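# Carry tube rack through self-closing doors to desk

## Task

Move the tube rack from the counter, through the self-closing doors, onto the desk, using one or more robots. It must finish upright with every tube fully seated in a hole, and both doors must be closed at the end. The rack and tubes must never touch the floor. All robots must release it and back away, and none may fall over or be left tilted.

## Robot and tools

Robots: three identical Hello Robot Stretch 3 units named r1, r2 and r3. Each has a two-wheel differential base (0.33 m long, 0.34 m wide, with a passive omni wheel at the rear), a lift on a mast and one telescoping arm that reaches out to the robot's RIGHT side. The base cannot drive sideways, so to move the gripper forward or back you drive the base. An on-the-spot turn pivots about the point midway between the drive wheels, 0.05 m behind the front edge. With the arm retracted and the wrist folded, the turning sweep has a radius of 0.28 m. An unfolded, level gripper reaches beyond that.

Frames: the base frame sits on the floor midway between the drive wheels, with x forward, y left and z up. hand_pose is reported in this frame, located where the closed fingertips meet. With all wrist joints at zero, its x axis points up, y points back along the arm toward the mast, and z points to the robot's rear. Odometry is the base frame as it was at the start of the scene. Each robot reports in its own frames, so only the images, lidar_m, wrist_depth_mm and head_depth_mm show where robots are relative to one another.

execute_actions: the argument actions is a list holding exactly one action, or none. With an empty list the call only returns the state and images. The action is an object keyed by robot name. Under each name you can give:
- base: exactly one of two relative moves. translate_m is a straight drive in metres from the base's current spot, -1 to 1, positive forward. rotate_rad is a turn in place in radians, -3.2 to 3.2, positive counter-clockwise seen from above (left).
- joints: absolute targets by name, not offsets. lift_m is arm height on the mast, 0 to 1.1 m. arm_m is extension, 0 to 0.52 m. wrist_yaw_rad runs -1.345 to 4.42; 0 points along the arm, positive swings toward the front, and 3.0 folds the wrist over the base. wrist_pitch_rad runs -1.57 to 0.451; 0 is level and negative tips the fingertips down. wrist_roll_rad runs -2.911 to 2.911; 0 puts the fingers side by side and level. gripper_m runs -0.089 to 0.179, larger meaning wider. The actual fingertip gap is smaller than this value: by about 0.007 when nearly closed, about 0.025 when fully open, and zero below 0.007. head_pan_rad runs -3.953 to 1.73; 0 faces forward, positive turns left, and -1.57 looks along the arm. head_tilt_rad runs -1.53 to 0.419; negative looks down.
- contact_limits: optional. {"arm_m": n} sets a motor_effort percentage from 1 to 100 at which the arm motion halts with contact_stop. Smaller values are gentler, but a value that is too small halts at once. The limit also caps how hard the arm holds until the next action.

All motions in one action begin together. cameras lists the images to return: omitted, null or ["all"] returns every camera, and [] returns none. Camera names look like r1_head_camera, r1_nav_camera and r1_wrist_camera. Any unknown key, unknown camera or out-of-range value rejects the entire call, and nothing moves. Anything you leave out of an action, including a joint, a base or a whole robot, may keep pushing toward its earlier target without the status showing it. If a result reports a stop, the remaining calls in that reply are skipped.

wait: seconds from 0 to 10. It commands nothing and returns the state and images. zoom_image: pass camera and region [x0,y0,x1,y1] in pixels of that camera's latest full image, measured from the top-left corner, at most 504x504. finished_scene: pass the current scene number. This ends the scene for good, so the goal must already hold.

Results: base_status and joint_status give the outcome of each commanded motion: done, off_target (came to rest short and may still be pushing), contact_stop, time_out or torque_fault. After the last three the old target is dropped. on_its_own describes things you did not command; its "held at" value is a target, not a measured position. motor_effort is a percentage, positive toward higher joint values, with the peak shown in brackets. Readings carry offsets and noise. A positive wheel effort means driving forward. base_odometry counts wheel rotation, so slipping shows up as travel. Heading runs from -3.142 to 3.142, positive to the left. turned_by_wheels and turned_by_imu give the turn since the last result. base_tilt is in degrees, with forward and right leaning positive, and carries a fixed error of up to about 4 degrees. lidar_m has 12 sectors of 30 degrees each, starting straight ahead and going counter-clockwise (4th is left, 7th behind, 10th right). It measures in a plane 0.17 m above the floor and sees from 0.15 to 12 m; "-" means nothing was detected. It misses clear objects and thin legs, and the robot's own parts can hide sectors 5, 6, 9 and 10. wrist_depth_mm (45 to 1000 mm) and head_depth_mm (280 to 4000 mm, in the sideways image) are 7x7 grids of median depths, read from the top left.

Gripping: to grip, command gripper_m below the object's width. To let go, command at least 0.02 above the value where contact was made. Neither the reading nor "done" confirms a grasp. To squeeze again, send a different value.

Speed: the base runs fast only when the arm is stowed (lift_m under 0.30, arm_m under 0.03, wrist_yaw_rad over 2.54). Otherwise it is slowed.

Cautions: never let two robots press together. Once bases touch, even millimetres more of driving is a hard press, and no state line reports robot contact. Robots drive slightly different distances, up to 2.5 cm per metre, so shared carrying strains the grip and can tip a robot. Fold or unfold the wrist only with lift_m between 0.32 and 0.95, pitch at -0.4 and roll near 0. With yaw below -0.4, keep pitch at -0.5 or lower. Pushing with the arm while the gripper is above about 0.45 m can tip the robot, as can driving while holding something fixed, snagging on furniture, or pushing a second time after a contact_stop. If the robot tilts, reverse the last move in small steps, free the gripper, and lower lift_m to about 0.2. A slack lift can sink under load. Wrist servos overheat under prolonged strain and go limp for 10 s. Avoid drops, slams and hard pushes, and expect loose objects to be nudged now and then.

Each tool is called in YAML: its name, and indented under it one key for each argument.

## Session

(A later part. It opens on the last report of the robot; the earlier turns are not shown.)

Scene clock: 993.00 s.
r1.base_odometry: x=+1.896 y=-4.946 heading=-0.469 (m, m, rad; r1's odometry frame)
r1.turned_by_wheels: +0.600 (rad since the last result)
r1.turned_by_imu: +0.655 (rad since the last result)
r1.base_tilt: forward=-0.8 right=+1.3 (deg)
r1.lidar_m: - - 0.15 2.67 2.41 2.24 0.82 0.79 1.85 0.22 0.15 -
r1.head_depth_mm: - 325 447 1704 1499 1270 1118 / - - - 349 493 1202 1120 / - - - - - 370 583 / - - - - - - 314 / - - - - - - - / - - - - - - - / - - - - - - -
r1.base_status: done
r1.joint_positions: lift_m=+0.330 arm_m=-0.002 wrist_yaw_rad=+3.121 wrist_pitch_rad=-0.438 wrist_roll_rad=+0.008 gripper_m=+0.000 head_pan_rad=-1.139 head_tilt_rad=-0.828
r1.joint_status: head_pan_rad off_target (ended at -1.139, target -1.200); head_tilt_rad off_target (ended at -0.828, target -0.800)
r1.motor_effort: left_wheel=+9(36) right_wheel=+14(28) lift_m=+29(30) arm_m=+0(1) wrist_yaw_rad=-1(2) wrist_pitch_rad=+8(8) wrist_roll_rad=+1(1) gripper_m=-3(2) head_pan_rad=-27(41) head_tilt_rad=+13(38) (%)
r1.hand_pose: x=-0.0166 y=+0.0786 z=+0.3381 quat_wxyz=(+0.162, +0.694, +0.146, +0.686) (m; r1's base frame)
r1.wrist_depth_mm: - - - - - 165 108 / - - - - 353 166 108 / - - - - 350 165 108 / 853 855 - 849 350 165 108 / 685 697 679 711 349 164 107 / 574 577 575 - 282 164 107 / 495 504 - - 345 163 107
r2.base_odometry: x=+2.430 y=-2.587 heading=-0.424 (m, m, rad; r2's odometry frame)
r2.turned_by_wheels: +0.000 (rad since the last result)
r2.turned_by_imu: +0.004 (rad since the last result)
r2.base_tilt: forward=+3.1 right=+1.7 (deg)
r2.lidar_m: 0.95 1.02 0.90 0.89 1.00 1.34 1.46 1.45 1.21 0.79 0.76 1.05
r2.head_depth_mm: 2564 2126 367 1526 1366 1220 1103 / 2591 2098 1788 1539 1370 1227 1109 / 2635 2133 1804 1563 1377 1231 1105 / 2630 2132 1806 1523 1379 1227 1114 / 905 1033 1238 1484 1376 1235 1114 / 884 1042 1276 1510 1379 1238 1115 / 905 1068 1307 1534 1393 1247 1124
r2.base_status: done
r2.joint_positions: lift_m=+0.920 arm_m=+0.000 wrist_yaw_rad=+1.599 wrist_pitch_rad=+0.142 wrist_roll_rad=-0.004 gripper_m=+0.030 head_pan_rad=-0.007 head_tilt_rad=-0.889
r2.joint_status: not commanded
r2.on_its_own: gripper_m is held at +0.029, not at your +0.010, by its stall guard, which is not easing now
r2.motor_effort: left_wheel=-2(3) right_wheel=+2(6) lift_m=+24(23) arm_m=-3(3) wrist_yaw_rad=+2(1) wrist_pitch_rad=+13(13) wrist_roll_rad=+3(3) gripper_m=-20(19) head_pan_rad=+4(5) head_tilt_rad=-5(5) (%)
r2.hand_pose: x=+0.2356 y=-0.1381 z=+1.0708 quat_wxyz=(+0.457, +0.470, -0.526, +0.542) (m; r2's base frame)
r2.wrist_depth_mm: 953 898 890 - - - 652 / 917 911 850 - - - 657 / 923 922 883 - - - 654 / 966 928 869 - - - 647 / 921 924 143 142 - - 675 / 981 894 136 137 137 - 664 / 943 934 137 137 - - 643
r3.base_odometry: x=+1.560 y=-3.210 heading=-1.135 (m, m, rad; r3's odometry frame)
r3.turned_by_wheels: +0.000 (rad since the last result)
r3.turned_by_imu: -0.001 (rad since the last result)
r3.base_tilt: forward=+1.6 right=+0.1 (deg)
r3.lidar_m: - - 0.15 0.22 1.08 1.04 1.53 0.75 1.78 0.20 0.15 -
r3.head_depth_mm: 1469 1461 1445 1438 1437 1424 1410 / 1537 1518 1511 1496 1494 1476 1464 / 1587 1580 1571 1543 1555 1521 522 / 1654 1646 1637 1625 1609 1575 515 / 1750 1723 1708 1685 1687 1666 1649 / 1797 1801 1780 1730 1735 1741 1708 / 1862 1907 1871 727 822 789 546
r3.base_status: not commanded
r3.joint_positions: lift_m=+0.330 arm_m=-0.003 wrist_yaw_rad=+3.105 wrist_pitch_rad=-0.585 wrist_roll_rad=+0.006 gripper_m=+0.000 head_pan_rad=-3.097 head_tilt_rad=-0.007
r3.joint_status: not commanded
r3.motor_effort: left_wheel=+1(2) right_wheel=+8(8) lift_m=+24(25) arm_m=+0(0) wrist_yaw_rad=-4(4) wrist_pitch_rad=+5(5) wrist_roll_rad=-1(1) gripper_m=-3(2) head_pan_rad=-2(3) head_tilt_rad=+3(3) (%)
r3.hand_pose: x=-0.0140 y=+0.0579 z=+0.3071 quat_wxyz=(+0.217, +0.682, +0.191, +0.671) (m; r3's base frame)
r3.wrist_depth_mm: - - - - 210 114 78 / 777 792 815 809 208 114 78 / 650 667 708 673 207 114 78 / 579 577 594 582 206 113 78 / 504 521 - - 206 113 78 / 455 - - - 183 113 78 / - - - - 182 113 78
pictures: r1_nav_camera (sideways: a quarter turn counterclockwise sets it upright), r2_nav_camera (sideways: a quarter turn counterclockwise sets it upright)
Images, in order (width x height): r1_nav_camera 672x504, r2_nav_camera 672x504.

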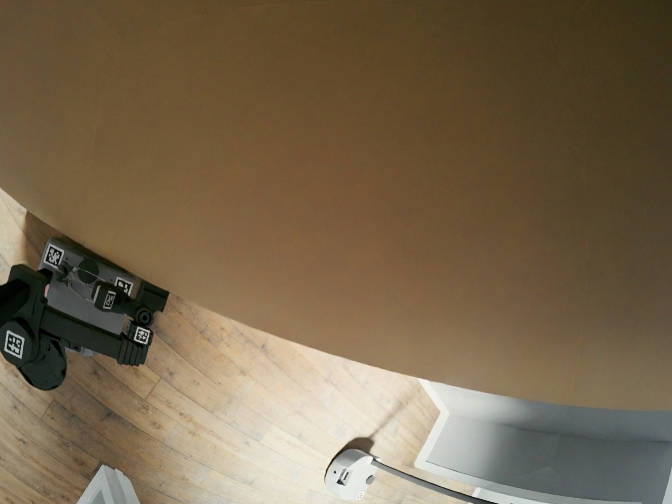

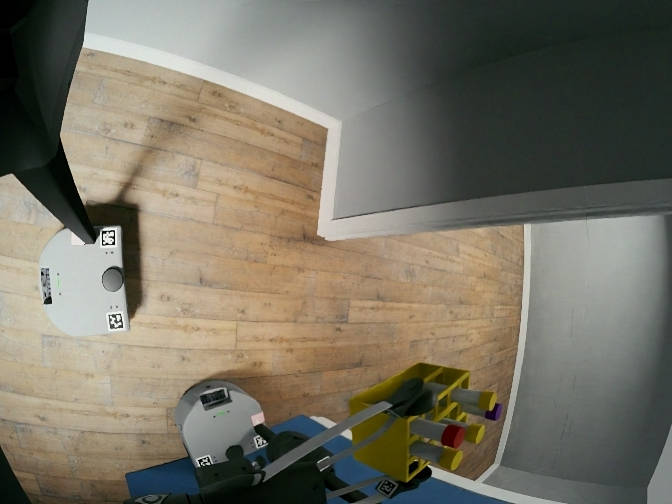

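execute_actions:
  actions:
    - {"r2": {"base": {"rotate_rad": -0.18}}, "r1": {"joints": {"head_pan_rad": -3.1, "head_tilt_rad": -0.6}}}
  cameras: []

execute_actions:
  actions:
    - {"r2": {"base": {"translate_m": 0.6}}, "r1": {"base": {"rotate_rad": 0.3}}}
  cameras: ["r2_nav_camera", "r1_nav_camera"]

Scene clock: 1016.63 s.
r1.base_odometry: x=+1.896 y=-4.946 heading=-0.469 (m, m, rad; r1's odometry frame)
r1.turned_by_wheels: +0.000 (rad since the last result)
r1.turned_by_imu: -0.085 (rad since the last result)
r1.base_tilt: forward=-0.8 right=+1.3 (deg)
r1.lidar_m: - - 0.15 0.19 2.49 2.22 0.93 0.78 1.92 0.31 0.15 -
r1.head_depth_mm: 1776 1945 2122 2283 1920 1517 1244 / 1833 1978 2155 2380 1932 1539 1253 / 1513 1665 1838 2038 1914 1539 1271 / 1141 1220 1306 1409 1538 1501 1278 / 916 967 1018 1077 1152 1239 1212 / 760 797 839 871 930 1025 1194 / 649 670 722 799 952 1532 1294
r1.base_status: not commanded
r1.joint_positions: lift_m=+0.330 arm_m=-0.002 wrist_yaw_rad=+3.121 wrist_pitch_rad=-0.438 wrist_roll_rad=+0.008 gripper_m=+0.000 head_pan_rad=-3.076 head_tilt_rad=-0.551
r1.joint_status: head_pan_rad off_target (ended at -3.076, target -3.100); head_tilt_rad off_target (ended at -0.551, target -0.600)
r1.motor_effort: left_wheel=+18(36) right_wheel=+4(39) lift_m=+30(29) arm_m=+0(0) wrist_yaw_rad=-1(1) wrist_pitch_rad=+8(8) wrist_roll_rad=+0(0) gripper_m=-1(1) head_pan_rad=-11(79) head_tilt_rad=-22(56) (%)
r1.hand_pose: x=-0.0166 y=+0.0785 z=+0.3381 quat_wxyz=(+0.162, +0.694, +0.146, +0.686) (m; r1's base frame)
r1.wrist_depth_mm: - - - - 224 129 91 / - - - - 230 131 92 / - - - - 237 133 93 / 849 855 - 837 243 135 94 / 682 686 668 711 248 138 95 / 572 571 572 - 218 140 96 / 494 508 - - 267 142 96
r2.base_odometry: x=+2.430 y=-2.587 heading=-0.604 (m, m, rad; r2's odometry frame)
r2.turned_by_wheels: -0.180 (rad since the last result)
r2.turned_by_imu: -0.181 (rad since the last result)
r2.base_tilt: forward=+3.2 right=+1.6 (deg)
r2.lidar_m: 4.16 0.95 0.92 0.89 0.93 1.29 1.35 1.45 1.25 0.79 0.76 0.77
r2.head_depth_mm: 2561 2124 368 1527 1364 1197 1100 / 2638 2106 1796 1541 1374 1224 1099 / 2614 2158 1801 1565 1367 1225 1110 / 2631 2147 1808 1572 1374 1229 1116 / 2642 2139 1801 1566 1386 1232 1113 / 2666 2105 1226 1469 1395 1232 1117 / 862 961 1175 1470 1388 1242 1123
r2.base_status: done
r2.joint_positions: lift_m=+0.920 arm_m=+0.000 wrist_yaw_rad=+1.599 wrist_pitch_rad=+0.142 wrist_roll_rad=-0.004 gripper_m=+0.030 head_pan_rad=-0.007 head_tilt_rad=-0.889
r2.joint_status: not commanded
r2.on_its_own: gripper_m is held at +0.029, not at your +0.010, by its stall guard, which is not easing now
r2.motor_effort: left_wheel=+2(5) right_wheel=-2(5) lift_m=+24(24) arm_m=-3(3) wrist_yaw_rad=+2(2) wrist_pitch_rad=+13(13) wrist_roll_rad=+2(2) gripper_m=-19(20) head_pan_rad=+3(3) head_tilt_rad=-2(5) (%)
r2.hand_pose: x=+0.2356 y=-0.1381 z=+1.0708 quat_wxyz=(+0.457, +0.470, -0.526, +0.542) (m; r2's base frame)
r2.wrist_depth_mm: 797 802 - - - 742 487 / 818 819 - - - 758 502 / 828 826 - - - 744 509 / 812 828 - 218 - 766 513 / 819 844 142 142 - 745 509 / 843 840 136 137 137 710 508 / 837 828 137 137 - 733 512
r3.base_odometry: x=+1.560 y=-3.210 heading=-1.135 (m, m, rad; r3's odometry frame)
r3.turned_by_wheels: +0.000 (rad since the last result)
r3.turned_by_imu: +0.000 (rad since the last result)
r3.base_tilt: forward=+1.6 right=+0.0 (deg)
r3.lidar_m: - - 0.15 0.22 1.08 1.05 1.53 0.75 1.78 0.20 0.15 -
r3.head_depth_mm: 1473 1455 1454 1435 1429 1430 1419 / 1533 1513 1506 1505 1483 1479 1476 / 1585 1576 1575 1560 1546 1533 479 / 1657 1655 1641 1627 1604 1603 492 / 1729 1720 1702 1701 1688 1661 501 / 1797 1806 1790 802 881 1734 585 / 1867 1882 1884 729 829 856 544
r3.base_status: not commanded
r3.joint_positions: lift_m=+0.330 arm_m=-0.003 wrist_yaw_rad=+3.105 wrist_pitch_rad=-0.585 wrist_roll_rad=+0.006 gripper_m=+0.000 head_pan_rad=-3.097 head_tilt_rad=-0.007
r3.joint_status: not commanded
r3.motor_effort: left_wheel=+2(1) right_wheel=+8(8) lift_m=+25(25) arm_m=+0(0) wrist_yaw_rad=-4(4) wrist_pitch_rad=+5(5) wrist_roll_rad=-1(1) gripper_m=-3(3) head_pan_rad=-2(2) head_tilt_rad=+3(3) (%)
r3.hand_pose: x=-0.0140 y=+0.0579 z=+0.3071 quat_wxyz=(+0.217, +0.682, +0.191, +0.671) (m; r3's base frame)
r3.wrist_depth_mm: - - - - 208 114 78 / 799 816 803 813 207 114 78 / 661 676 698 689 207 114 78 / 580 580 584 574 207 113 78 / 499 522 - - 207 114 78 / 452 - - - 183 113 78 / - - - - 183 113 78
pictures: none
No camera images: the call's "cameras" was empty. Leave "cameras" out to get every camera's image.

Scene clock: 1023.60 s.
r1.base_odometry: x=+1.895 y=-4.946 heading=-0.170 (m, m, rad; r1's odometry frame)
r1.turned_by_wheels: +0.299 (rad since the last result)
r1.turned_by_imu: +0.177 (rad since the last result)
r1.base_tilt: forward=-0.8 right=+1.3 (deg)
r1.lidar_m: - - 0.15 2.73 2.30 2.19 0.76 0.79 2.39 0.19 0.15 -
r1.head_depth_mm: 1716 1909 2082 2267 1853 1487 1225 / 1267 1422 1620 1904 1826 1499 1227 / 997 1094 1217 1362 1559 1494 1246 / 828 894 970 1064 1165 1316 1246 / 706 751 807 857 954 1084 1211 / 611 665 738 846 1728 1499 1263 / 621 725 1694 1951 1934 1543 1270
r1.base_status: rotate_rad off_target (by the wheels' count: +0.2992 of +0.3000)
r1.joint_positions: lift_m=+0.330 arm_m=-0.002 wrist_yaw_rad=+3.069 wrist_pitch_rad=-0.438 wrist_roll_rad=+0.008 gripper_m=+0.000 head_pan_rad=-3.107 head_tilt_rad=-0.582
r1.joint_status: not commanded
r1.on_its_own: wrist_yaw_rad is held at +3.068, not at your +3.120, by its stall guard, which is not easing now; right_wheel is at rest, and its effort (+48) is outside its rest range (-18 to +18); head_pan_rad moved -0.031 to your old target -3.100; head_tilt_rad moved -0.031 to your old target -0.600
r1.motor_effort: left_wheel=+1(13) right_wheel=+48(58) lift_m=+30(30) arm_m=+0(0) wrist_yaw_rad=-1(25) wrist_pitch_rad=+8(8) wrist_roll_rad=+0(0) gripper_m=-2(2) head_pan_rad=+3(17) head_tilt_rad=-8(59) (%)
r1.hand_pose: x=-0.0051 y=+0.0780 z=+0.3381 quat_wxyz=(+0.179, +0.698, +0.128, +0.682) (m; r1's base frame)
r1.wrist_depth_mm: - - - - 270 136 90 / - - - - 272 136 91 / - - - - 273 137 91 / 853 857 837 848 276 137 91 / 690 689 - 716 278 138 91 / 569 574 - - 229 138 91 / 497 511 - - 326 138 91
r2.base_odometry: x=+2.924 y=-2.928 heading=-0.604 (m, m, rad; r2's odometry frame)
r2.turned_by_wheels: +0.000 (rad since the last result)
r2.turned_by_imu: +0.003 (rad since the last result)
r2.base_tilt: forward=+3.2 right=+1.6 (deg)
r2.lidar_m: 3.57 0.42 0.44 0.88 0.92 1.28 1.94 1.69 0.65 0.53 0.65 3.29
r2.head_depth_mm: 2596 2125 367 1512 1358 1222 1104 / 2600 2128 1781 1570 1365 1225 1106 / 2600 2138 1804 1561 1382 1231 1108 / 2596 2132 1804 1571 1370 1227 1112 / 2608 2147 1808 1566 1373 1233 1118 / 2674 2179 1815 1566 1387 1178 1120 / 2688 2174 1824 1577 824 935 1125
r2.base_status: done
r2.joint_positions: lift_m=+0.920 arm_m=+0.000 wrist_yaw_rad=+1.599 wrist_pitch_rad=+0.142 wrist_roll_rad=-0.004 gripper_m=+0.030 head_pan_rad=-0.007 head_tilt_rad=-0.889
r2.joint_status: not commanded
r2.on_its_own: gripper_m is held at +0.029, not at your +0.010, by its stall guard, which is not easing now
r2.motor_effort: left_wheel=+2(6) right_wheel=-2(2) lift_m=+24(24) arm_m=-3(3) wrist_yaw_rad=+2(2) wrist_pitch_rad=+13(13) wrist_roll_rad=+3(2) gripper_m=-19(19) head_pan_rad=+3(4) head_tilt_rad=-4(4) (%)
r2.hand_pose: x=+0.2356 y=-0.1381 z=+1.0708 quat_wxyz=(+0.457, +0.470, -0.526, +0.542) (m; r2's base frame)
r2.wrist_depth_mm: - - - - - - - / - - - - - - - / - - - - - - - / - - - - - - - / - - 143 141 - - - / - - 136 136 138 - - / - - 136 137 - - -
r3.base_odometry: x=+1.560 y=-3.210 heading=-1.135 (m, m, rad; r3's odometry frame)
r3.turned_by_wheels: +0.000 (rad since the last result)
r3.turned_by_imu: +0.000 (rad since the last result)
r3.base_tilt: forward=+1.6 right=+0.0 (deg)
r3.lidar_m: - - 0.15 0.22 1.08 0.63 1.53 1.79 1.78 0.20 0.15 -
r3.head_depth_mm: 1472 1461 1452 1438 1421 635 1420 / 1528 1517 1511 1502 1490 1479 1470 / 1601 1579 1559 1560 1540 1538 1537 / 1656 1651 1638 1624 1614 1596 1586 / 1731 1718 1704 1708 1690 1668 1657 / 1796 1797 1783 1775 1759 1749 1728 / 1865 1889 1875 1853 1842 1818 1811
r3.base_status: not commanded
r3.joint_positions: lift_m=+0.330 arm_m=-0.003 wrist_yaw_rad=+3.105 wrist_pitch_rad=-0.585 wrist_roll_rad=+0.006 gripper_m=+0.000 head_pan_rad=-3.097 head_tilt_rad=-0.007
r3.joint_status: not commanded
r3.motor_effort: left_wheel=+2(1) right_wheel=+8(8) lift_m=+25(25) arm_m=+0(0) wrist_yaw_rad=-4(4) wrist_pitch_rad=+5(5) wrist_roll_rad=-1(0) gripper_m=-3(2) head_pan_rad=-1(3) head_tilt_rad=+3(4) (%)
r3.hand_pose: x=-0.0140 y=+0.0579 z=+0.3071 quat_wxyz=(+0.217, +0.682, +0.191, +0.671) (m; r3's base frame)
r3.wrist_depth_mm: - - - - 207 115 79 / 805 808 841 790 207 114 78 / 661 678 697 676 207 114 78 / 574 580 586 587 207 113 78 / 495 519 - - 204 114 78 / 450 - - - 183 113 78 / - - - - 183 112 78
pictures: r1_nav_camera (sideways: a quarter turn counterclockwise sets it upright), r2_nav_camera (sideways: a quarter turn counterclockwise sets it upright)
Images, in order (width x height): r1_nav_camera 672x504, r2_nav_camera 672x504.

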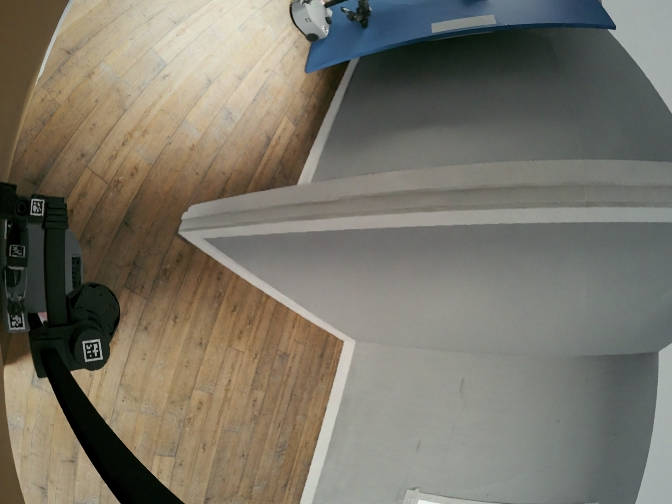

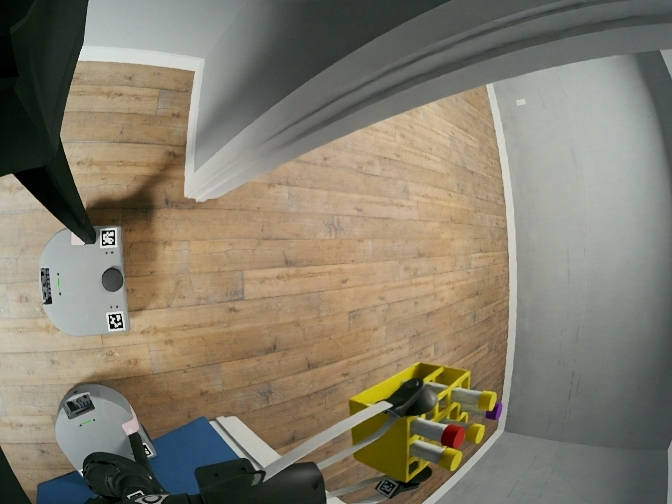

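execute_actions:
  actions:
    - {"r2": {"base": {"translate_m": 0.5}}, "r1": {"base": {"translate_m": -0.2}, "joints": {"wrist_yaw_rad": 3.12}}}
  cameras: []

execute_actions:
  actions:
    - {"r2": {"base": {"translate_m": 0.5}, "joints": {"head_pan_rad": 0.9, "head_tilt_rad": -0.5}}, "r1": {"base": {"rotate_rad": -0.5}}}
  cameras: ["r2_nav_camera", "r1_nav_camera", "r2_head_camera"]

Scene clock: 1068.03 s.
r1.base_odometry: x=+1.698 y=-4.913 heading=-0.170 (m, m, rad; r1's odometry frame)
r1.turned_by_wheels: +0.000 (rad since the last result)
r1.turned_by_imu: +0.003 (rad since the last result)
r1.base_tilt: forward=-0.7 right=+1.3 (deg)
r1.lidar_m: - - 0.15 0.19 2.12 1.78 0.58 0.56 2.02 1.63 0.16 0.15
r1.head_depth_mm: 1361 1603 1896 2134 1826 1472 1216 / 999 1130 1296 1520 1737 1489 1225 / 795 874 969 1097 1252 1383 1233 / 658 710 776 850 950 1062 1155 / 562 600 644 697 753 827 948 / 488 501 540 595 679 825 1198 / 433 480 539 628 1801 1521 1259
r1.base_status: done
r1.joint_positions: lift_m=+0.330 arm_m=-0.002 wrist_yaw_rad=+3.118 wrist_pitch_rad=-0.438 wrist_roll_rad=+0.008 gripper_m=+0.000 head_pan_rad=-3.103 head_tilt_rad=-0.593
r1.joint_status: all done
r1.motor_effort: left_wheel=+5(11) right_wheel=+0(37) lift_m=+30(29) arm_m=+0(0) wrist_yaw_rad=+0(12) wrist_pitch_rad=+8(8) wrist_roll_rad=+0(0) gripper_m=-2(1) head_pan_rad=+1(5) head_tilt_rad=-3(20) (%)
r1.hand_pose: x=-0.0160 y=+0.0785 z=+0.3381 quat_wxyz=(+0.163, +0.694, +0.145, +0.686) (m; r1's base frame)
r1.wrist_depth_mm: - - - - 214 141 106 / - - - - 222 145 108 / - - - - 232 150 111 / 851 842 - 844 244 155 113 / 690 697 687 707 254 160 116 / 571 575 575 - 240 165 118 / 499 508 - - 292 170 121
r2.base_odometry: x=+3.336 y=-3.212 heading=-0.604 (m, m, rad; r2's odometry frame)
r2.turned_by_wheels: +0.000 (rad since the last result)
r2.turned_by_imu: +0.001 (rad since the last result)
r2.base_tilt: forward=+3.4 right=+1.6 (deg)
r2.lidar_m: 3.08 2.81 2.17 0.29 0.29 1.27 2.43 0.74 0.64 0.64 2.37 3.17
r2.head_depth_mm: 2545 2103 368 1523 1370 1218 1104 / 2579 2147 1798 1555 1365 1221 1108 / 2620 2128 1809 1554 1369 1229 1108 / 2635 2132 1806 1564 1371 1233 1117 / 2655 2140 1810 1568 1383 1240 1113 / 2656 2150 1824 1573 1383 1241 1122 / 2657 2167 1830 1588 1387 1255 1120
r2.base_status: done
r2.joint_positions: lift_m=+0.920 arm_m=+0.000 wrist_yaw_rad=+1.599 wrist_pitch_rad=+0.142 wrist_roll_rad=-0.004 gripper_m=+0.030 head_pan_rad=-0.007 head_tilt_rad=-0.889
r2.joint_status: not commanded
r2.on_its_own: gripper_m is held at +0.029, not at your +0.010, by its stall guard, which is not easing now
r2.motor_effort: left_wheel=+1(5) right_wheel=-2(2) lift_m=+24(24) arm_m=-3(3) wrist_yaw_rad=+1(1) wrist_pitch_rad=+13(13) wrist_roll_rad=+2(2) gripper_m=-19(19) head_pan_rad=+4(5) head_tilt_rad=-3(4) (%)
r2.hand_pose: x=+0.2356 y=-0.1381 z=+1.0708 quat_wxyz=(+0.457, +0.470, -0.526, +0.542) (m; r2's base frame)
r2.wrist_depth_mm: - - - - - - - / - - - - - - - / - - - - - - - / - - - - - - - / - - 143 142 - - - / - - 136 137 137 - - / - - 136 137 - - -
r3.base_odometry: x=+1.560 y=-3.210 heading=-1.135 (m, m, rad; r3's odometry frame)
r3.turned_by_wheels: +0.000 (rad since the last result)
r3.turned_by_imu: -0.001 (rad since the last result)
r3.base_tilt: forward=+1.6 right=-0.2 (deg)
r3.lidar_m: - - 0.15 0.22 0.95 1.04 1.53 1.79 1.78 0.20 0.15 -
r3.head_depth_mm: 1473 1462 1451 1449 1432 1426 1419 / 1531 1518 1511 1501 1481 1476 1474 / 1593 1589 1570 1549 1548 1537 1537 / 1656 1655 1649 1630 1621 1600 1586 / 1728 1726 1707 1698 1682 1678 1664 / 1798 1798 1799 1773 1759 1754 1738 / 1868 1887 1867 1850 1852 1830 1803
r3.base_status: not commanded
r3.joint_positions: lift_m=+0.330 arm_m=-0.003 wrist_yaw_rad=+3.105 wrist_pitch_rad=-0.585 wrist_roll_rad=+0.006 gripper_m=+0.000 head_pan_rad=-3.097 head_tilt_rad=-0.007
r3.joint_status: not commanded
r3.motor_effort: left_wheel=+2(2) right_wheel=+7(8) lift_m=+24(25) arm_m=+0(0) wrist_yaw_rad=-4(4) wrist_pitch_rad=+5(5) wrist_roll_rad=-1(0) gripper_m=-2(3) head_pan_rad=-1(2) head_tilt_rad=+3(4) (%)
r3.hand_pose: x=-0.0140 y=+0.0579 z=+0.3071 quat_wxyz=(+0.217, +0.682, +0.191, +0.671) (m; r3's base frame)
r3.wrist_depth_mm: 623 647 - - 209 114 78 / 588 659 826 811 208 114 78 / 640 673 700 686 208 114 78 / 564 586 582 577 207 114 78 / 505 527 - - 207 114 78 / 463 - - - 185 113 78 / - - - - 183 113 78
pictures: none
No camera images: the call's "cameras" was empty. Leave "cameras" out to get every camera's image.

Scene clock: 1074.00 s.
r1.base_odometry: x=+1.698 y=-4.913 heading=-0.669 (m, m, rad; r1's odometry frame)
r1.turned_by_wheels: -0.499 (rad since the last result)
r1.turned_by_imu: -0.502 (rad since the last result)
r1.base_tilt: forward=-0.7 right=+1.3 (deg)
r1.lidar_m: 0.15 - 0.15 0.18 2.85 2.10 1.61 0.56 0.57 2.11 0.75 0.22
r1.head_depth_mm: 1658 1836 1999 2228 1836 1470 1222 / 1660 1821 2006 2214 1836 1468 1229 / 1667 1815 2019 2205 1851 1490 1232 / 1680 1831 2024 2245 1887 1491 1244 / 1678 1829 2023 2221 1894 1510 1245 / 1555 1515 1487 1447 1419 1391 1231 / 1077 1057 1041 1026 1011 1000 980
r1.base_status: rotate_rad off_target (by the wheels' count: -0.4990 of -0.5000)
r1.joint_positions: lift_m=+0.330 arm_m=-0.002 wrist_yaw_rad=+3.118 wrist_pitch_rad=-0.438 wrist_roll_rad=+0.008 gripper_m=+0.000 head_pan_rad=-3.103 head_tilt_rad=-0.593
r1.joint_status: not commanded
r1.on_its_own: left_wheel is at rest, and its effort (+33) is outside its rest range (-18 to +18)
r1.motor_effort: left_wheel=+33(47) right_wheel=-4(11) lift_m=+29(29) arm_m=+0(0) wrist_yaw_rad=+1(0) wrist_pitch_rad=+8(7) wrist_roll_rad=+1(1) gripper_m=-2(1) head_pan_rad=+0(2) head_tilt_rad=-3(3) (%)
r1.hand_pose: x=-0.0160 y=+0.0785 z=+0.3381 quat_wxyz=(+0.163, +0.694, +0.145, +0.686) (m; r1's base frame)
r1.wrist_depth_mm: - - - 271 204 163 136 / - - - 294 217 172 142 / - - - 327 232 182 148 / 864 845 - 363 250 192 155 / 688 682 687 403 267 204 163 / 582 576 570 - 274 217 172 / 496 500 - - 332 232 181
r2.base_odometry: x=+3.748 y=-3.495 heading=-0.604 (m, m, rad; r2's odometry frame)
r2.turned_by_wheels: +0.000 (rad since the last result)
r2.turned_by_imu: +0.002 (rad since the last result)
r2.base_tilt: forward=+3.2 right=+1.7 (deg)
r2.lidar_m: 2.58 2.70 2.47 2.00 0.79 0.62 2.92 0.89 0.87 2.28 2.39 2.67
r2.head_depth_mm: 2678 2862 2994 2365 1844 1505 1271 / 2895 3176 3276 2383 1836 1505 1263 / 2752 3043 3176 2380 1852 1512 1278 / 2586 2651 2906 2374 1839 1504 1271 / 2415 2524 2853 2400 1857 1500 1279 / 2303 2413 2691 2423 1856 1505 1279 / 2168 2293 2526 2442 1862 1521 1282
r2.base_status: done
r2.joint_positions: lift_m=+0.920 arm_m=+0.000 wrist_yaw_rad=+1.599 wrist_pitch_rad=+0.142 wrist_roll_rad=-0.004 gripper_m=+0.030 head_pan_rad=+0.893 head_tilt_rad=-0.507
r2.joint_status: all done
r2.on_its_own: gripper_m is held at +0.029, not at your +0.010, by its stall guard, which is not easing now
r2.motor_effort: left_wheel=+1(6) right_wheel=-1(1) lift_m=+23(24) arm_m=-3(3) wrist_yaw_rad=+1(2) wrist_pitch_rad=+13(13) wrist_roll_rad=+3(2) gripper_m=-19(19) head_pan_rad=+3(44) head_tilt_rad=+2(21) (%)
r2.hand_pose: x=+0.2356 y=-0.1381 z=+1.0708 quat_wxyz=(+0.457, +0.470, -0.526, +0.542) (m; r2's base frame)
r2.wrist_depth_mm: - - - - - - - / - - - - - - - / - - - - - - - / - - - 214 - - - / - - 143 142 - - - / - - 136 137 137 - - / - - 136 137 - - -
r3.base_odometry: x=+1.560 y=-3.210 heading=-1.135 (m, m, rad; r3's odometry frame)
r3.turned_by_wheels: +0.000 (rad since the last result)
r3.turned_by_imu: +0.000 (rad since the last result)
r3.base_tilt: forward=+1.5 right=+0.0 (deg)
r3.lidar_m: - - 0.15 0.22 1.08 1.04 1.54 1.79 1.78 0.20 0.15 -
r3.head_depth_mm: 1469 1462 1449 1441 1437 1429 1413 / 1523 1522 1511 1500 1488 1479 1465 / 1594 1577 1567 1560 1554 1541 1523 / 1648 1646 1641 1630 1612 1607 1592 / 1729 1728 1717 1696 1682 1675 1658 / 1813 1805 1790 1771 1764 1749 1732 / 1862 1882 1870 1859 1853 1831 1812
r3.base_status: not commanded
r3.joint_positions: lift_m=+0.330 arm_m=-0.003 wrist_yaw_rad=+3.105 wrist_pitch_rad=-0.585 wrist_roll_rad=+0.006 gripper_m=+0.000 head_pan_rad=-3.097 head_tilt_rad=-0.007
r3.joint_status: not commanded
r3.motor_effort: left_wheel=+1(2) right_wheel=+9(9) lift_m=+24(25) arm_m=+0(0) wrist_yaw_rad=-4(4) wrist_pitch_rad=+4(5) wrist_roll_rad=-1(1) gripper_m=-2(2) head_pan_rad=-2(1) head_tilt_rad=+3(3) (%)
r3.hand_pose: x=-0.0140 y=+0.0579 z=+0.3071 quat_wxyz=(+0.217, +0.682, +0.191, +0.671) (m; r3's base frame)
r3.wrist_depth_mm: - - - - 208 115 78 / 797 809 844 822 206 114 78 / 671 682 680 680 208 114 78 / 575 592 594 594 206 114 78 / 498 520 - - 206 114 78 / 458 - - - 183 113 78 / - - - - 183 113 78
pictures: r1_nav_camera (sideways: a quarter turn counterclockwise sets it upright), r2_head_camera (sideways: a quarter turn clockwise sets it upright), r2_nav_camera (sideways: a quarter turn counterclockwise sets it upright)
Images, in order (width x height): r1_nav_camera 672x504, r2_head_camera 896x504, r2_nav_camera 672x504.

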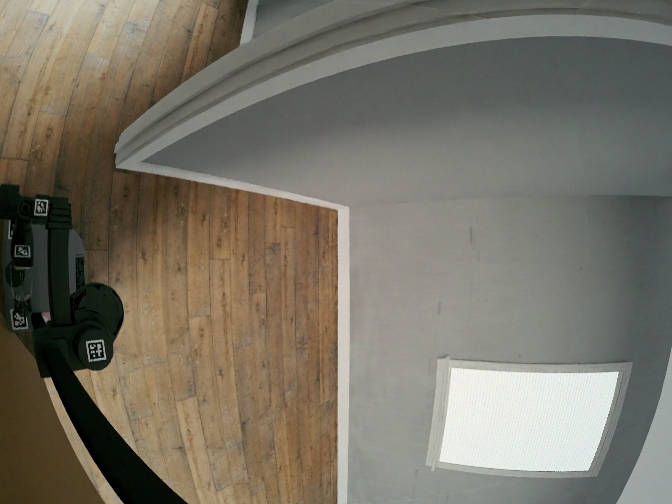

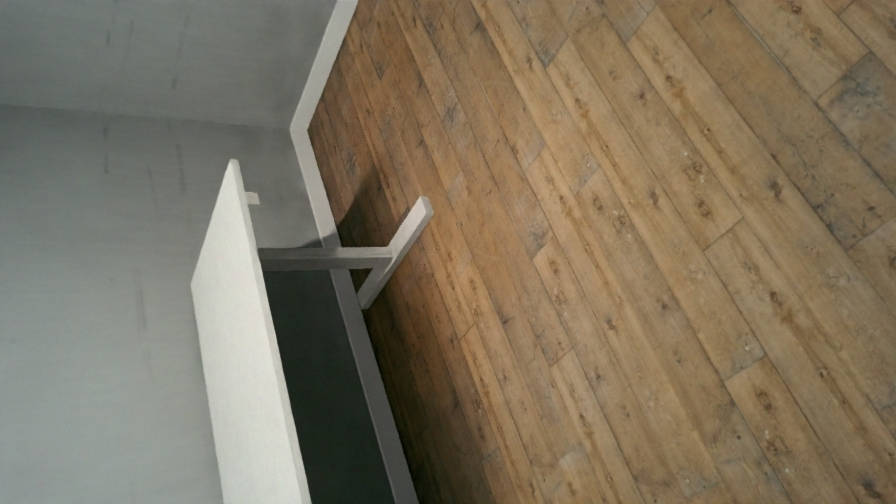

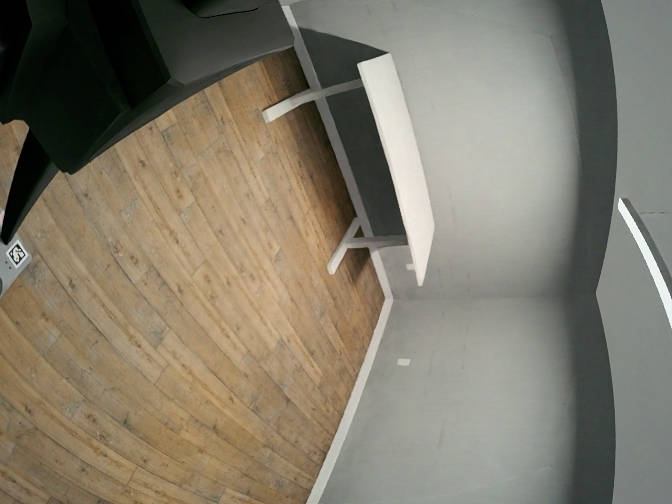

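execute_actions:
  actions:
    - {"r2": {"base": {"rotate_rad": 1.15}, "joints": {"head_pan_rad": 0.0, "head_tilt_rad": -0.6}}, "r1": {"base": {"translate_m": -0.3}}, "r3": {"base": {"translate_m": -0.3}}}
  cameras: []

execute_actions:
  actions:
    - {"r2": {"base": {"translate_m": 1.0}, "joints": {"lift_m": 0.8}}, "r1": {"base": {"translate_m": -0.35}}, "r3": {"base": {"rotate_rad": -0.55}, "joints": {"head_tilt_rad": -0.6}}}
  cameras: ["r2_nav_camera", "r3_nav_camera", "r2_head_camera", "r2_wrist_camera"]

Scene clock: 1117.10 s.
r1.base_odometry: x=+1.463 y=-4.726 heading=-0.668 (m, m, rad; r1's odometry frame)
r1.turned_by_wheels: +0.001 (rad since the last result)
r1.turned_by_imu: +0.001 (rad since the last result)
r1.base_tilt: forward=-0.8 right=+1.3 (deg)
r1.lidar_m: 0.15 - 2.85 2.75 2.45 1.79 1.62 0.58 0.41 0.41 2.02 0.29
r1.head_depth_mm: 1410 1544 1735 1918 1822 1456 1221 / 1412 1553 1704 1915 1836 1482 1224 / 1411 1552 1712 1942 1865 1487 1231 / 1415 1552 1734 1925 1872 1494 1241 / 1418 1559 1728 1923 1871 1492 1253 / 1405 1523 1500 1465 1438 1385 1216 / 1080 1062 1050 1037 1017 1001 986
r1.base_status: translate_m off_target (by the wheels' count: -0.3001 of -0.3000)
r1.joint_positions: lift_m=+0.330 arm_m=-0.002 wrist_yaw_rad=+3.119 wrist_pitch_rad=-0.438 wrist_roll_rad=+0.008 gripper_m=+0.000 head_pan_rad=-3.103 head_tilt_rad=-0.596
r1.joint_status: not commanded
r1.on_its_own: left_wheel is at rest, and its effort (+26) is outside its rest range (-18 to +18)
r1.motor_effort: left_wheel=+26(56) right_wheel=+10(14) lift_m=+29(29) arm_m=+0(0) wrist_yaw_rad=+1(2) wrist_pitch_rad=+8(7) wrist_roll_rad=+1(0) gripper_m=+0(2) head_pan_rad=+2(1) head_tilt_rad=-2(4) (%)
r1.hand_pose: x=-0.0162 y=+0.0785 z=+0.3381 quat_wxyz=(+0.162, +0.694, +0.145, +0.686) (m; r1's base frame)
r1.wrist_depth_mm: - - - - - 120 106 / - - - - - 128 112 / - - - - - 136 119 / 848 851 - 843 827 146 127 / 687 679 687 712 676 159 135 / 578 578 575 - 210 173 146 / 499 503 - - 248 189 158
r2.base_odometry: x=+3.748 y=-3.495 heading=+0.546 (m, m, rad; r2's odometry frame)
r2.turned_by_wheels: +1.150 (rad since the last result)
r2.turned_by_imu: +1.148 (rad since the last result)
r2.base_tilt: forward=+3.2 right=+1.6 (deg)
r2.lidar_m: 2.47 1.51 0.72 0.62 1.12 0.87 0.94 2.27 2.48 2.61 2.58 2.81
r2.head_depth_mm: 2509 2367 2753 2046 376 1371 1209 / 2409 2360 2590 2110 1691 1411 1209 / 2339 2153 2775 2111 1699 1404 1214 / 2242 2173 2712 2118 1691 1418 1213 / 2188 2031 2597 2108 1705 1418 1218 / 2115 2046 2505 2138 1697 1430 1223 / 2047 2054 2438 2139 1708 1421 1226
r2.base_status: done
r2.joint_positions: lift_m=+0.920 arm_m=+0.000 wrist_yaw_rad=+1.599 wrist_pitch_rad=+0.142 wrist_roll_rad=-0.004 gripper_m=+0.030 head_pan_rad=+0.007 head_tilt_rad=-0.592
r2.joint_status: all done
r2.on_its_own: gripper_m is held at +0.029, not at your +0.010, by its stall guard, which is not easing now
r2.motor_effort: left_wheel=-1(4) right_wheel=+3(7) lift_m=+24(23) arm_m=-3(3) wrist_yaw_rad=+2(1) wrist_pitch_rad=+13(13) wrist_roll_rad=+2(2) gripper_m=-19(20) head_pan_rad=-4(43) head_tilt_rad=-2(11) (%)
r2.hand_pose: x=+0.2356 y=-0.1381 z=+1.0708 quat_wxyz=(+0.457, +0.470, -0.526, +0.542) (m; r2's base frame)
r2.wrist_depth_mm: - - - - - - - / - - - - - - - / - - - - - - - / - - - - - - - / - - 143 141 - - - / - - 136 137 137 - - / - - 136 137 - - -
r3.base_odometry: x=+1.433 y=-2.938 heading=-1.135 (m, m, rad; r3's odometry frame)
r3.turned_by_wheels: +0.000 (rad since the last result)
r3.turned_by_imu: -0.002 (rad since the last result)
r3.base_tilt: forward=+1.7 right=+0.0 (deg)
r3.lidar_m: 0.15 0.17 0.40 1.11 0.85 1.08 1.24 1.45 1.83 0.20 0.15 -
r3.head_depth_mm: 1182 1181 1167 1163 1152 1148 1139 / 1225 1225 1212 1207 1195 1191 1180 / 1281 1272 1261 1256 1245 1236 1230 / 1333 1324 1313 1308 1294 1284 1280 / 1393 1394 1368 1364 1352 1342 1331 / 1455 1450 1435 1421 1419 1398 1393 / 1533 1509 1505 1489 1489 1473 1456
r3.base_status: done
r3.joint_positions: lift_m=+0.330 arm_m=-0.003 wrist_yaw_rad=+3.100 wrist_pitch_rad=-0.585 wrist_roll_rad=+0.006 gripper_m=+0.000 head_pan_rad=-3.097 head_tilt_rad=-0.007
r3.joint_status: not commanded
r3.motor_effort: left_wheel=+2(5) right_wheel=+13(12) lift_m=+25(24) arm_m=+1(1) wrist_yaw_rad=+0(4) wrist_pitch_rad=+5(4) wrist_roll_rad=-1(1) gripper_m=-3(3) head_pan_rad=-3(2) head_tilt_rad=+3(3) (%)
r3.hand_pose: x=-0.0129 y=+0.0580 z=+0.3071 quat_wxyz=(+0.219, +0.683, +0.189, +0.671) (m; r3's base frame)
r3.wrist_depth_mm: 703 923 - - - - 328 / 735 780 846 856 857 870 294 / 647 678 697 711 714 565 263 / 565 577 587 600 617 457 241 / 501 523 - - 533 399 220 / 460 - - - 467 348 203 / - - - - 419 303 188
pictures: none
No camera images: the call's "cameras" was empty. Leave "cameras" out to get every camera's image.

Scene clock: 1128.53 s.
r1.base_odometry: x=+1.188 y=-4.510 heading=-0.668 (m, m, rad; r1's odometry frame)
r1.turned_by_wheels: +0.000 (rad since the last result)
r1.turned_by_imu: +0.014 (rad since the last result)
r1.base_tilt: forward=-0.7 right=+1.3 (deg)
r1.lidar_m: 1.61 2.90 2.85 2.75 1.93 1.41 1.37 0.57 0.42 0.40 0.42 0.58
r1.head_depth_mm: 1113 1211 1343 1501 1676 1470 1227 / 1114 1220 1347 1506 1686 1467 1227 / 1121 1231 1359 1527 1696 1489 1233 / 1125 1223 1362 1519 1691 1493 1239 / 1130 1228 1360 1520 1702 1504 1252 / 1126 1243 1334 1435 1399 1372 1216 / 1047 1040 1025 1016 996 983 975
r1.base_status: done
r1.joint_positions: lift_m=+0.330 arm_m=-0.002 wrist_yaw_rad=+3.119 wrist_pitch_rad=-0.438 wrist_roll_rad=+0.008 gripper_m=+0.000 head_pan_rad=-3.107 head_tilt_rad=-0.593
r1.joint_status: not commanded
r1.motor_effort: left_wheel=-1(27) right_wheel=-1(26) lift_m=+29(29) arm_m=+0(0) wrist_yaw_rad=+1(1) wrist_pitch_rad=+8(8) wrist_roll_rad=+0(1) gripper_m=-2(2) head_pan_rad=+3(41) head_tilt_rad=-2(17) (%)
r1.hand_pose: x=-0.0162 y=+0.0786 z=+0.3382 quat_wxyz=(+0.162, +0.694, +0.145, +0.686) (m; r1's base frame)
r1.wrist_depth_mm: - - - - - - - / - - - - - - - / - - - - - - - / 874 838 - 857 844 854 835 / 689 680 693 712 686 676 680 / 584 576 582 - 570 569 563 / 490 507 - - 490 489 483
r2.base_odometry: x=+4.602 y=-2.976 heading=+0.546 (m, m, rad; r2's odometry frame)
r2.turned_by_wheels: +0.000 (rad since the last result)
r2.turned_by_imu: +0.004 (rad since the last result)
r2.base_tilt: forward=+3.2 right=+1.6 (deg)
r2.lidar_m: 1.58 1.14 1.20 0.96 0.95 1.04 1.85 3.19 2.77 2.22 2.20 1.51
r2.head_depth_mm: 1564 1697 1239 1771 1690 391 349 / 1509 1638 1240 1968 1697 1380 1214 / 1469 1594 1251 1922 1700 1425 1213 / 1415 1535 1253 1057 1697 1412 1216 / 1370 1500 1259 1016 1692 1428 1220 / 1316 1460 1256 983 1703 1421 1219 / 1280 1404 1272 953 1710 1421 1222
r2.base_status: done
r2.joint_positions: lift_m=+0.800 arm_m=+0.000 wrist_yaw_rad=+1.599 wrist_pitch_rad=+0.143 wrist_roll_rad=-0.004 gripper_m=+0.030 head_pan_rad=+0.007 head_tilt_rad=-0.593
r2.joint_status: all done
r2.on_its_own: gripper_m is held at +0.029, not at your +0.010, by its stall guard, which is not easing now
r2.motor_effort: left_wheel=-2(3) right_wheel=+3(6) lift_m=+16(19) arm_m=-3(3) wrist_yaw_rad=+2(1) wrist_pitch_rad=+13(13) wrist_roll_rad=+2(3) gripper_m=-19(19) head_pan_rad=-4(3) head_tilt_rad=-2(4) (%)
r2.hand_pose: x=+0.2356 y=-0.1381 z=+0.9515 quat_wxyz=(+0.457, +0.469, -0.526, +0.542) (m; r2's base frame)
r2.wrist_depth_mm: - - - - - - - / - - - - - - - / - - - - - - - / - - - 216 - - - / - - 144 142 - - - / 758 787 136 137 138 - - / 962 - 137 137 - - -
r3.base_odometry: x=+1.433 y=-2.937 heading=-1.685 (m, m, rad; r3's odometry frame)
r3.turned_by_wheels: -0.550 (rad since the last result)
r3.turned_by_imu: -0.664 (rad since the last result)
r3.base_tilt: forward=+1.6 right=+0.0 (deg)
r3.lidar_m: - - 0.15 0.19 3.82 0.82 0.86 1.23 1.34 0.28 0.15 -
r3.head_depth_mm: 821 851 883 917 935 1003 1115 / 984 1031 1069 1120 1183 1249 1296 / 1108 1190 1295 1403 1519 1588 1390 / 1077 1170 1265 1380 1532 1639 1381 / 1056 1132 1236 1338 1478 1587 1387 / 1025 1100 1191 1297 1422 1547 1378 / 998 1072 1160 1257 1377 1521 1385
r3.base_status: done
r3.joint_positions: lift_m=+0.330 arm_m=-0.003 wrist_yaw_rad=+3.098 wrist_pitch_rad=-0.585 wrist_roll_rad=+0.006 gripper_m=+0.000 head_pan_rad=-3.099 head_tilt_rad=-0.490
r3.joint_status: head_tilt_rad off_target (ended at -0.490, target -0.600)
r3.on_its_own: left_wheel is at rest, and its effort (+26) is outside its rest range (-18 to +18)
r3.motor_effort: left_wheel=+26(40) right_wheel=+3(9) lift_m=+25(25) arm_m=+0(1) wrist_yaw_rad=+1(4) wrist_pitch_rad=+5(5) wrist_roll_rad=-1(0) gripper_m=-3(3) head_pan_rad=-1(1) head_tilt_rad=-50(54) (%)
r3.hand_pose: x=-0.0125 y=+0.0580 z=+0.3071 quat_wxyz=(+0.220, +0.683, +0.189, +0.670) (m; r3's base frame)
r3.wrist_depth_mm: - - - 596 189 112 79 / 770 791 830 628 192 113 80 / 667 669 671 647 194 114 80 / 566 572 591 579 198 115 81 / 503 526 - - 202 116 81 / 454 - - - 185 117 82 / - - - - 187 118 82
pictures: r2_head_camera (sideways: a quarter turn clockwise sets it upright), r2_nav_camera (sideways: a quarter turn counterclockwise sets it upright), r2_wrist_camera, r3_nav_camera (sideways: a quarter turn counterclockwise sets it upright)
Images, in order (width x height): r2_head_camera 896x504, r2_nav_camera 672x504, r2_wrist_camera 644x364, r3_nav_camera 672x504.

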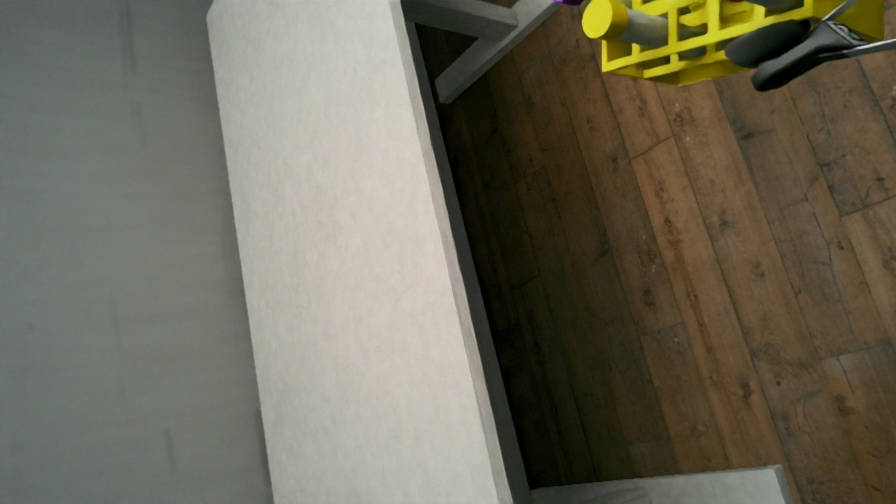

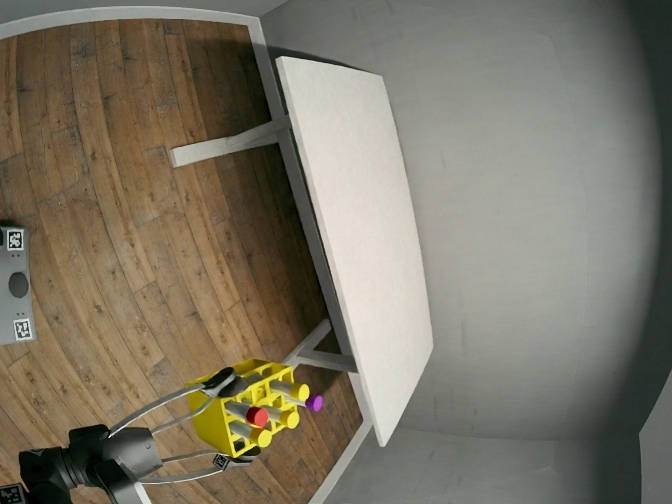

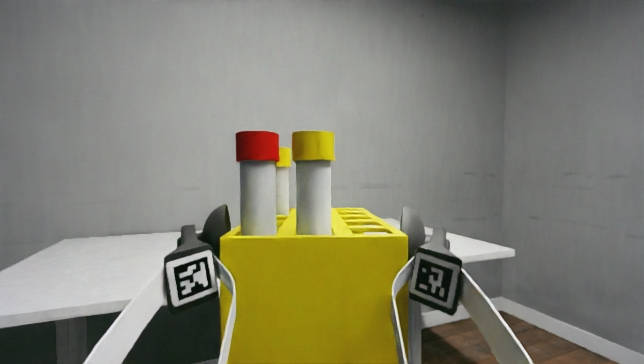

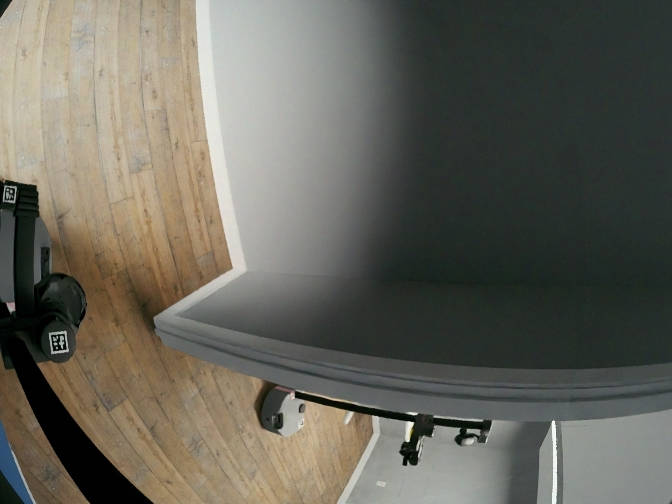

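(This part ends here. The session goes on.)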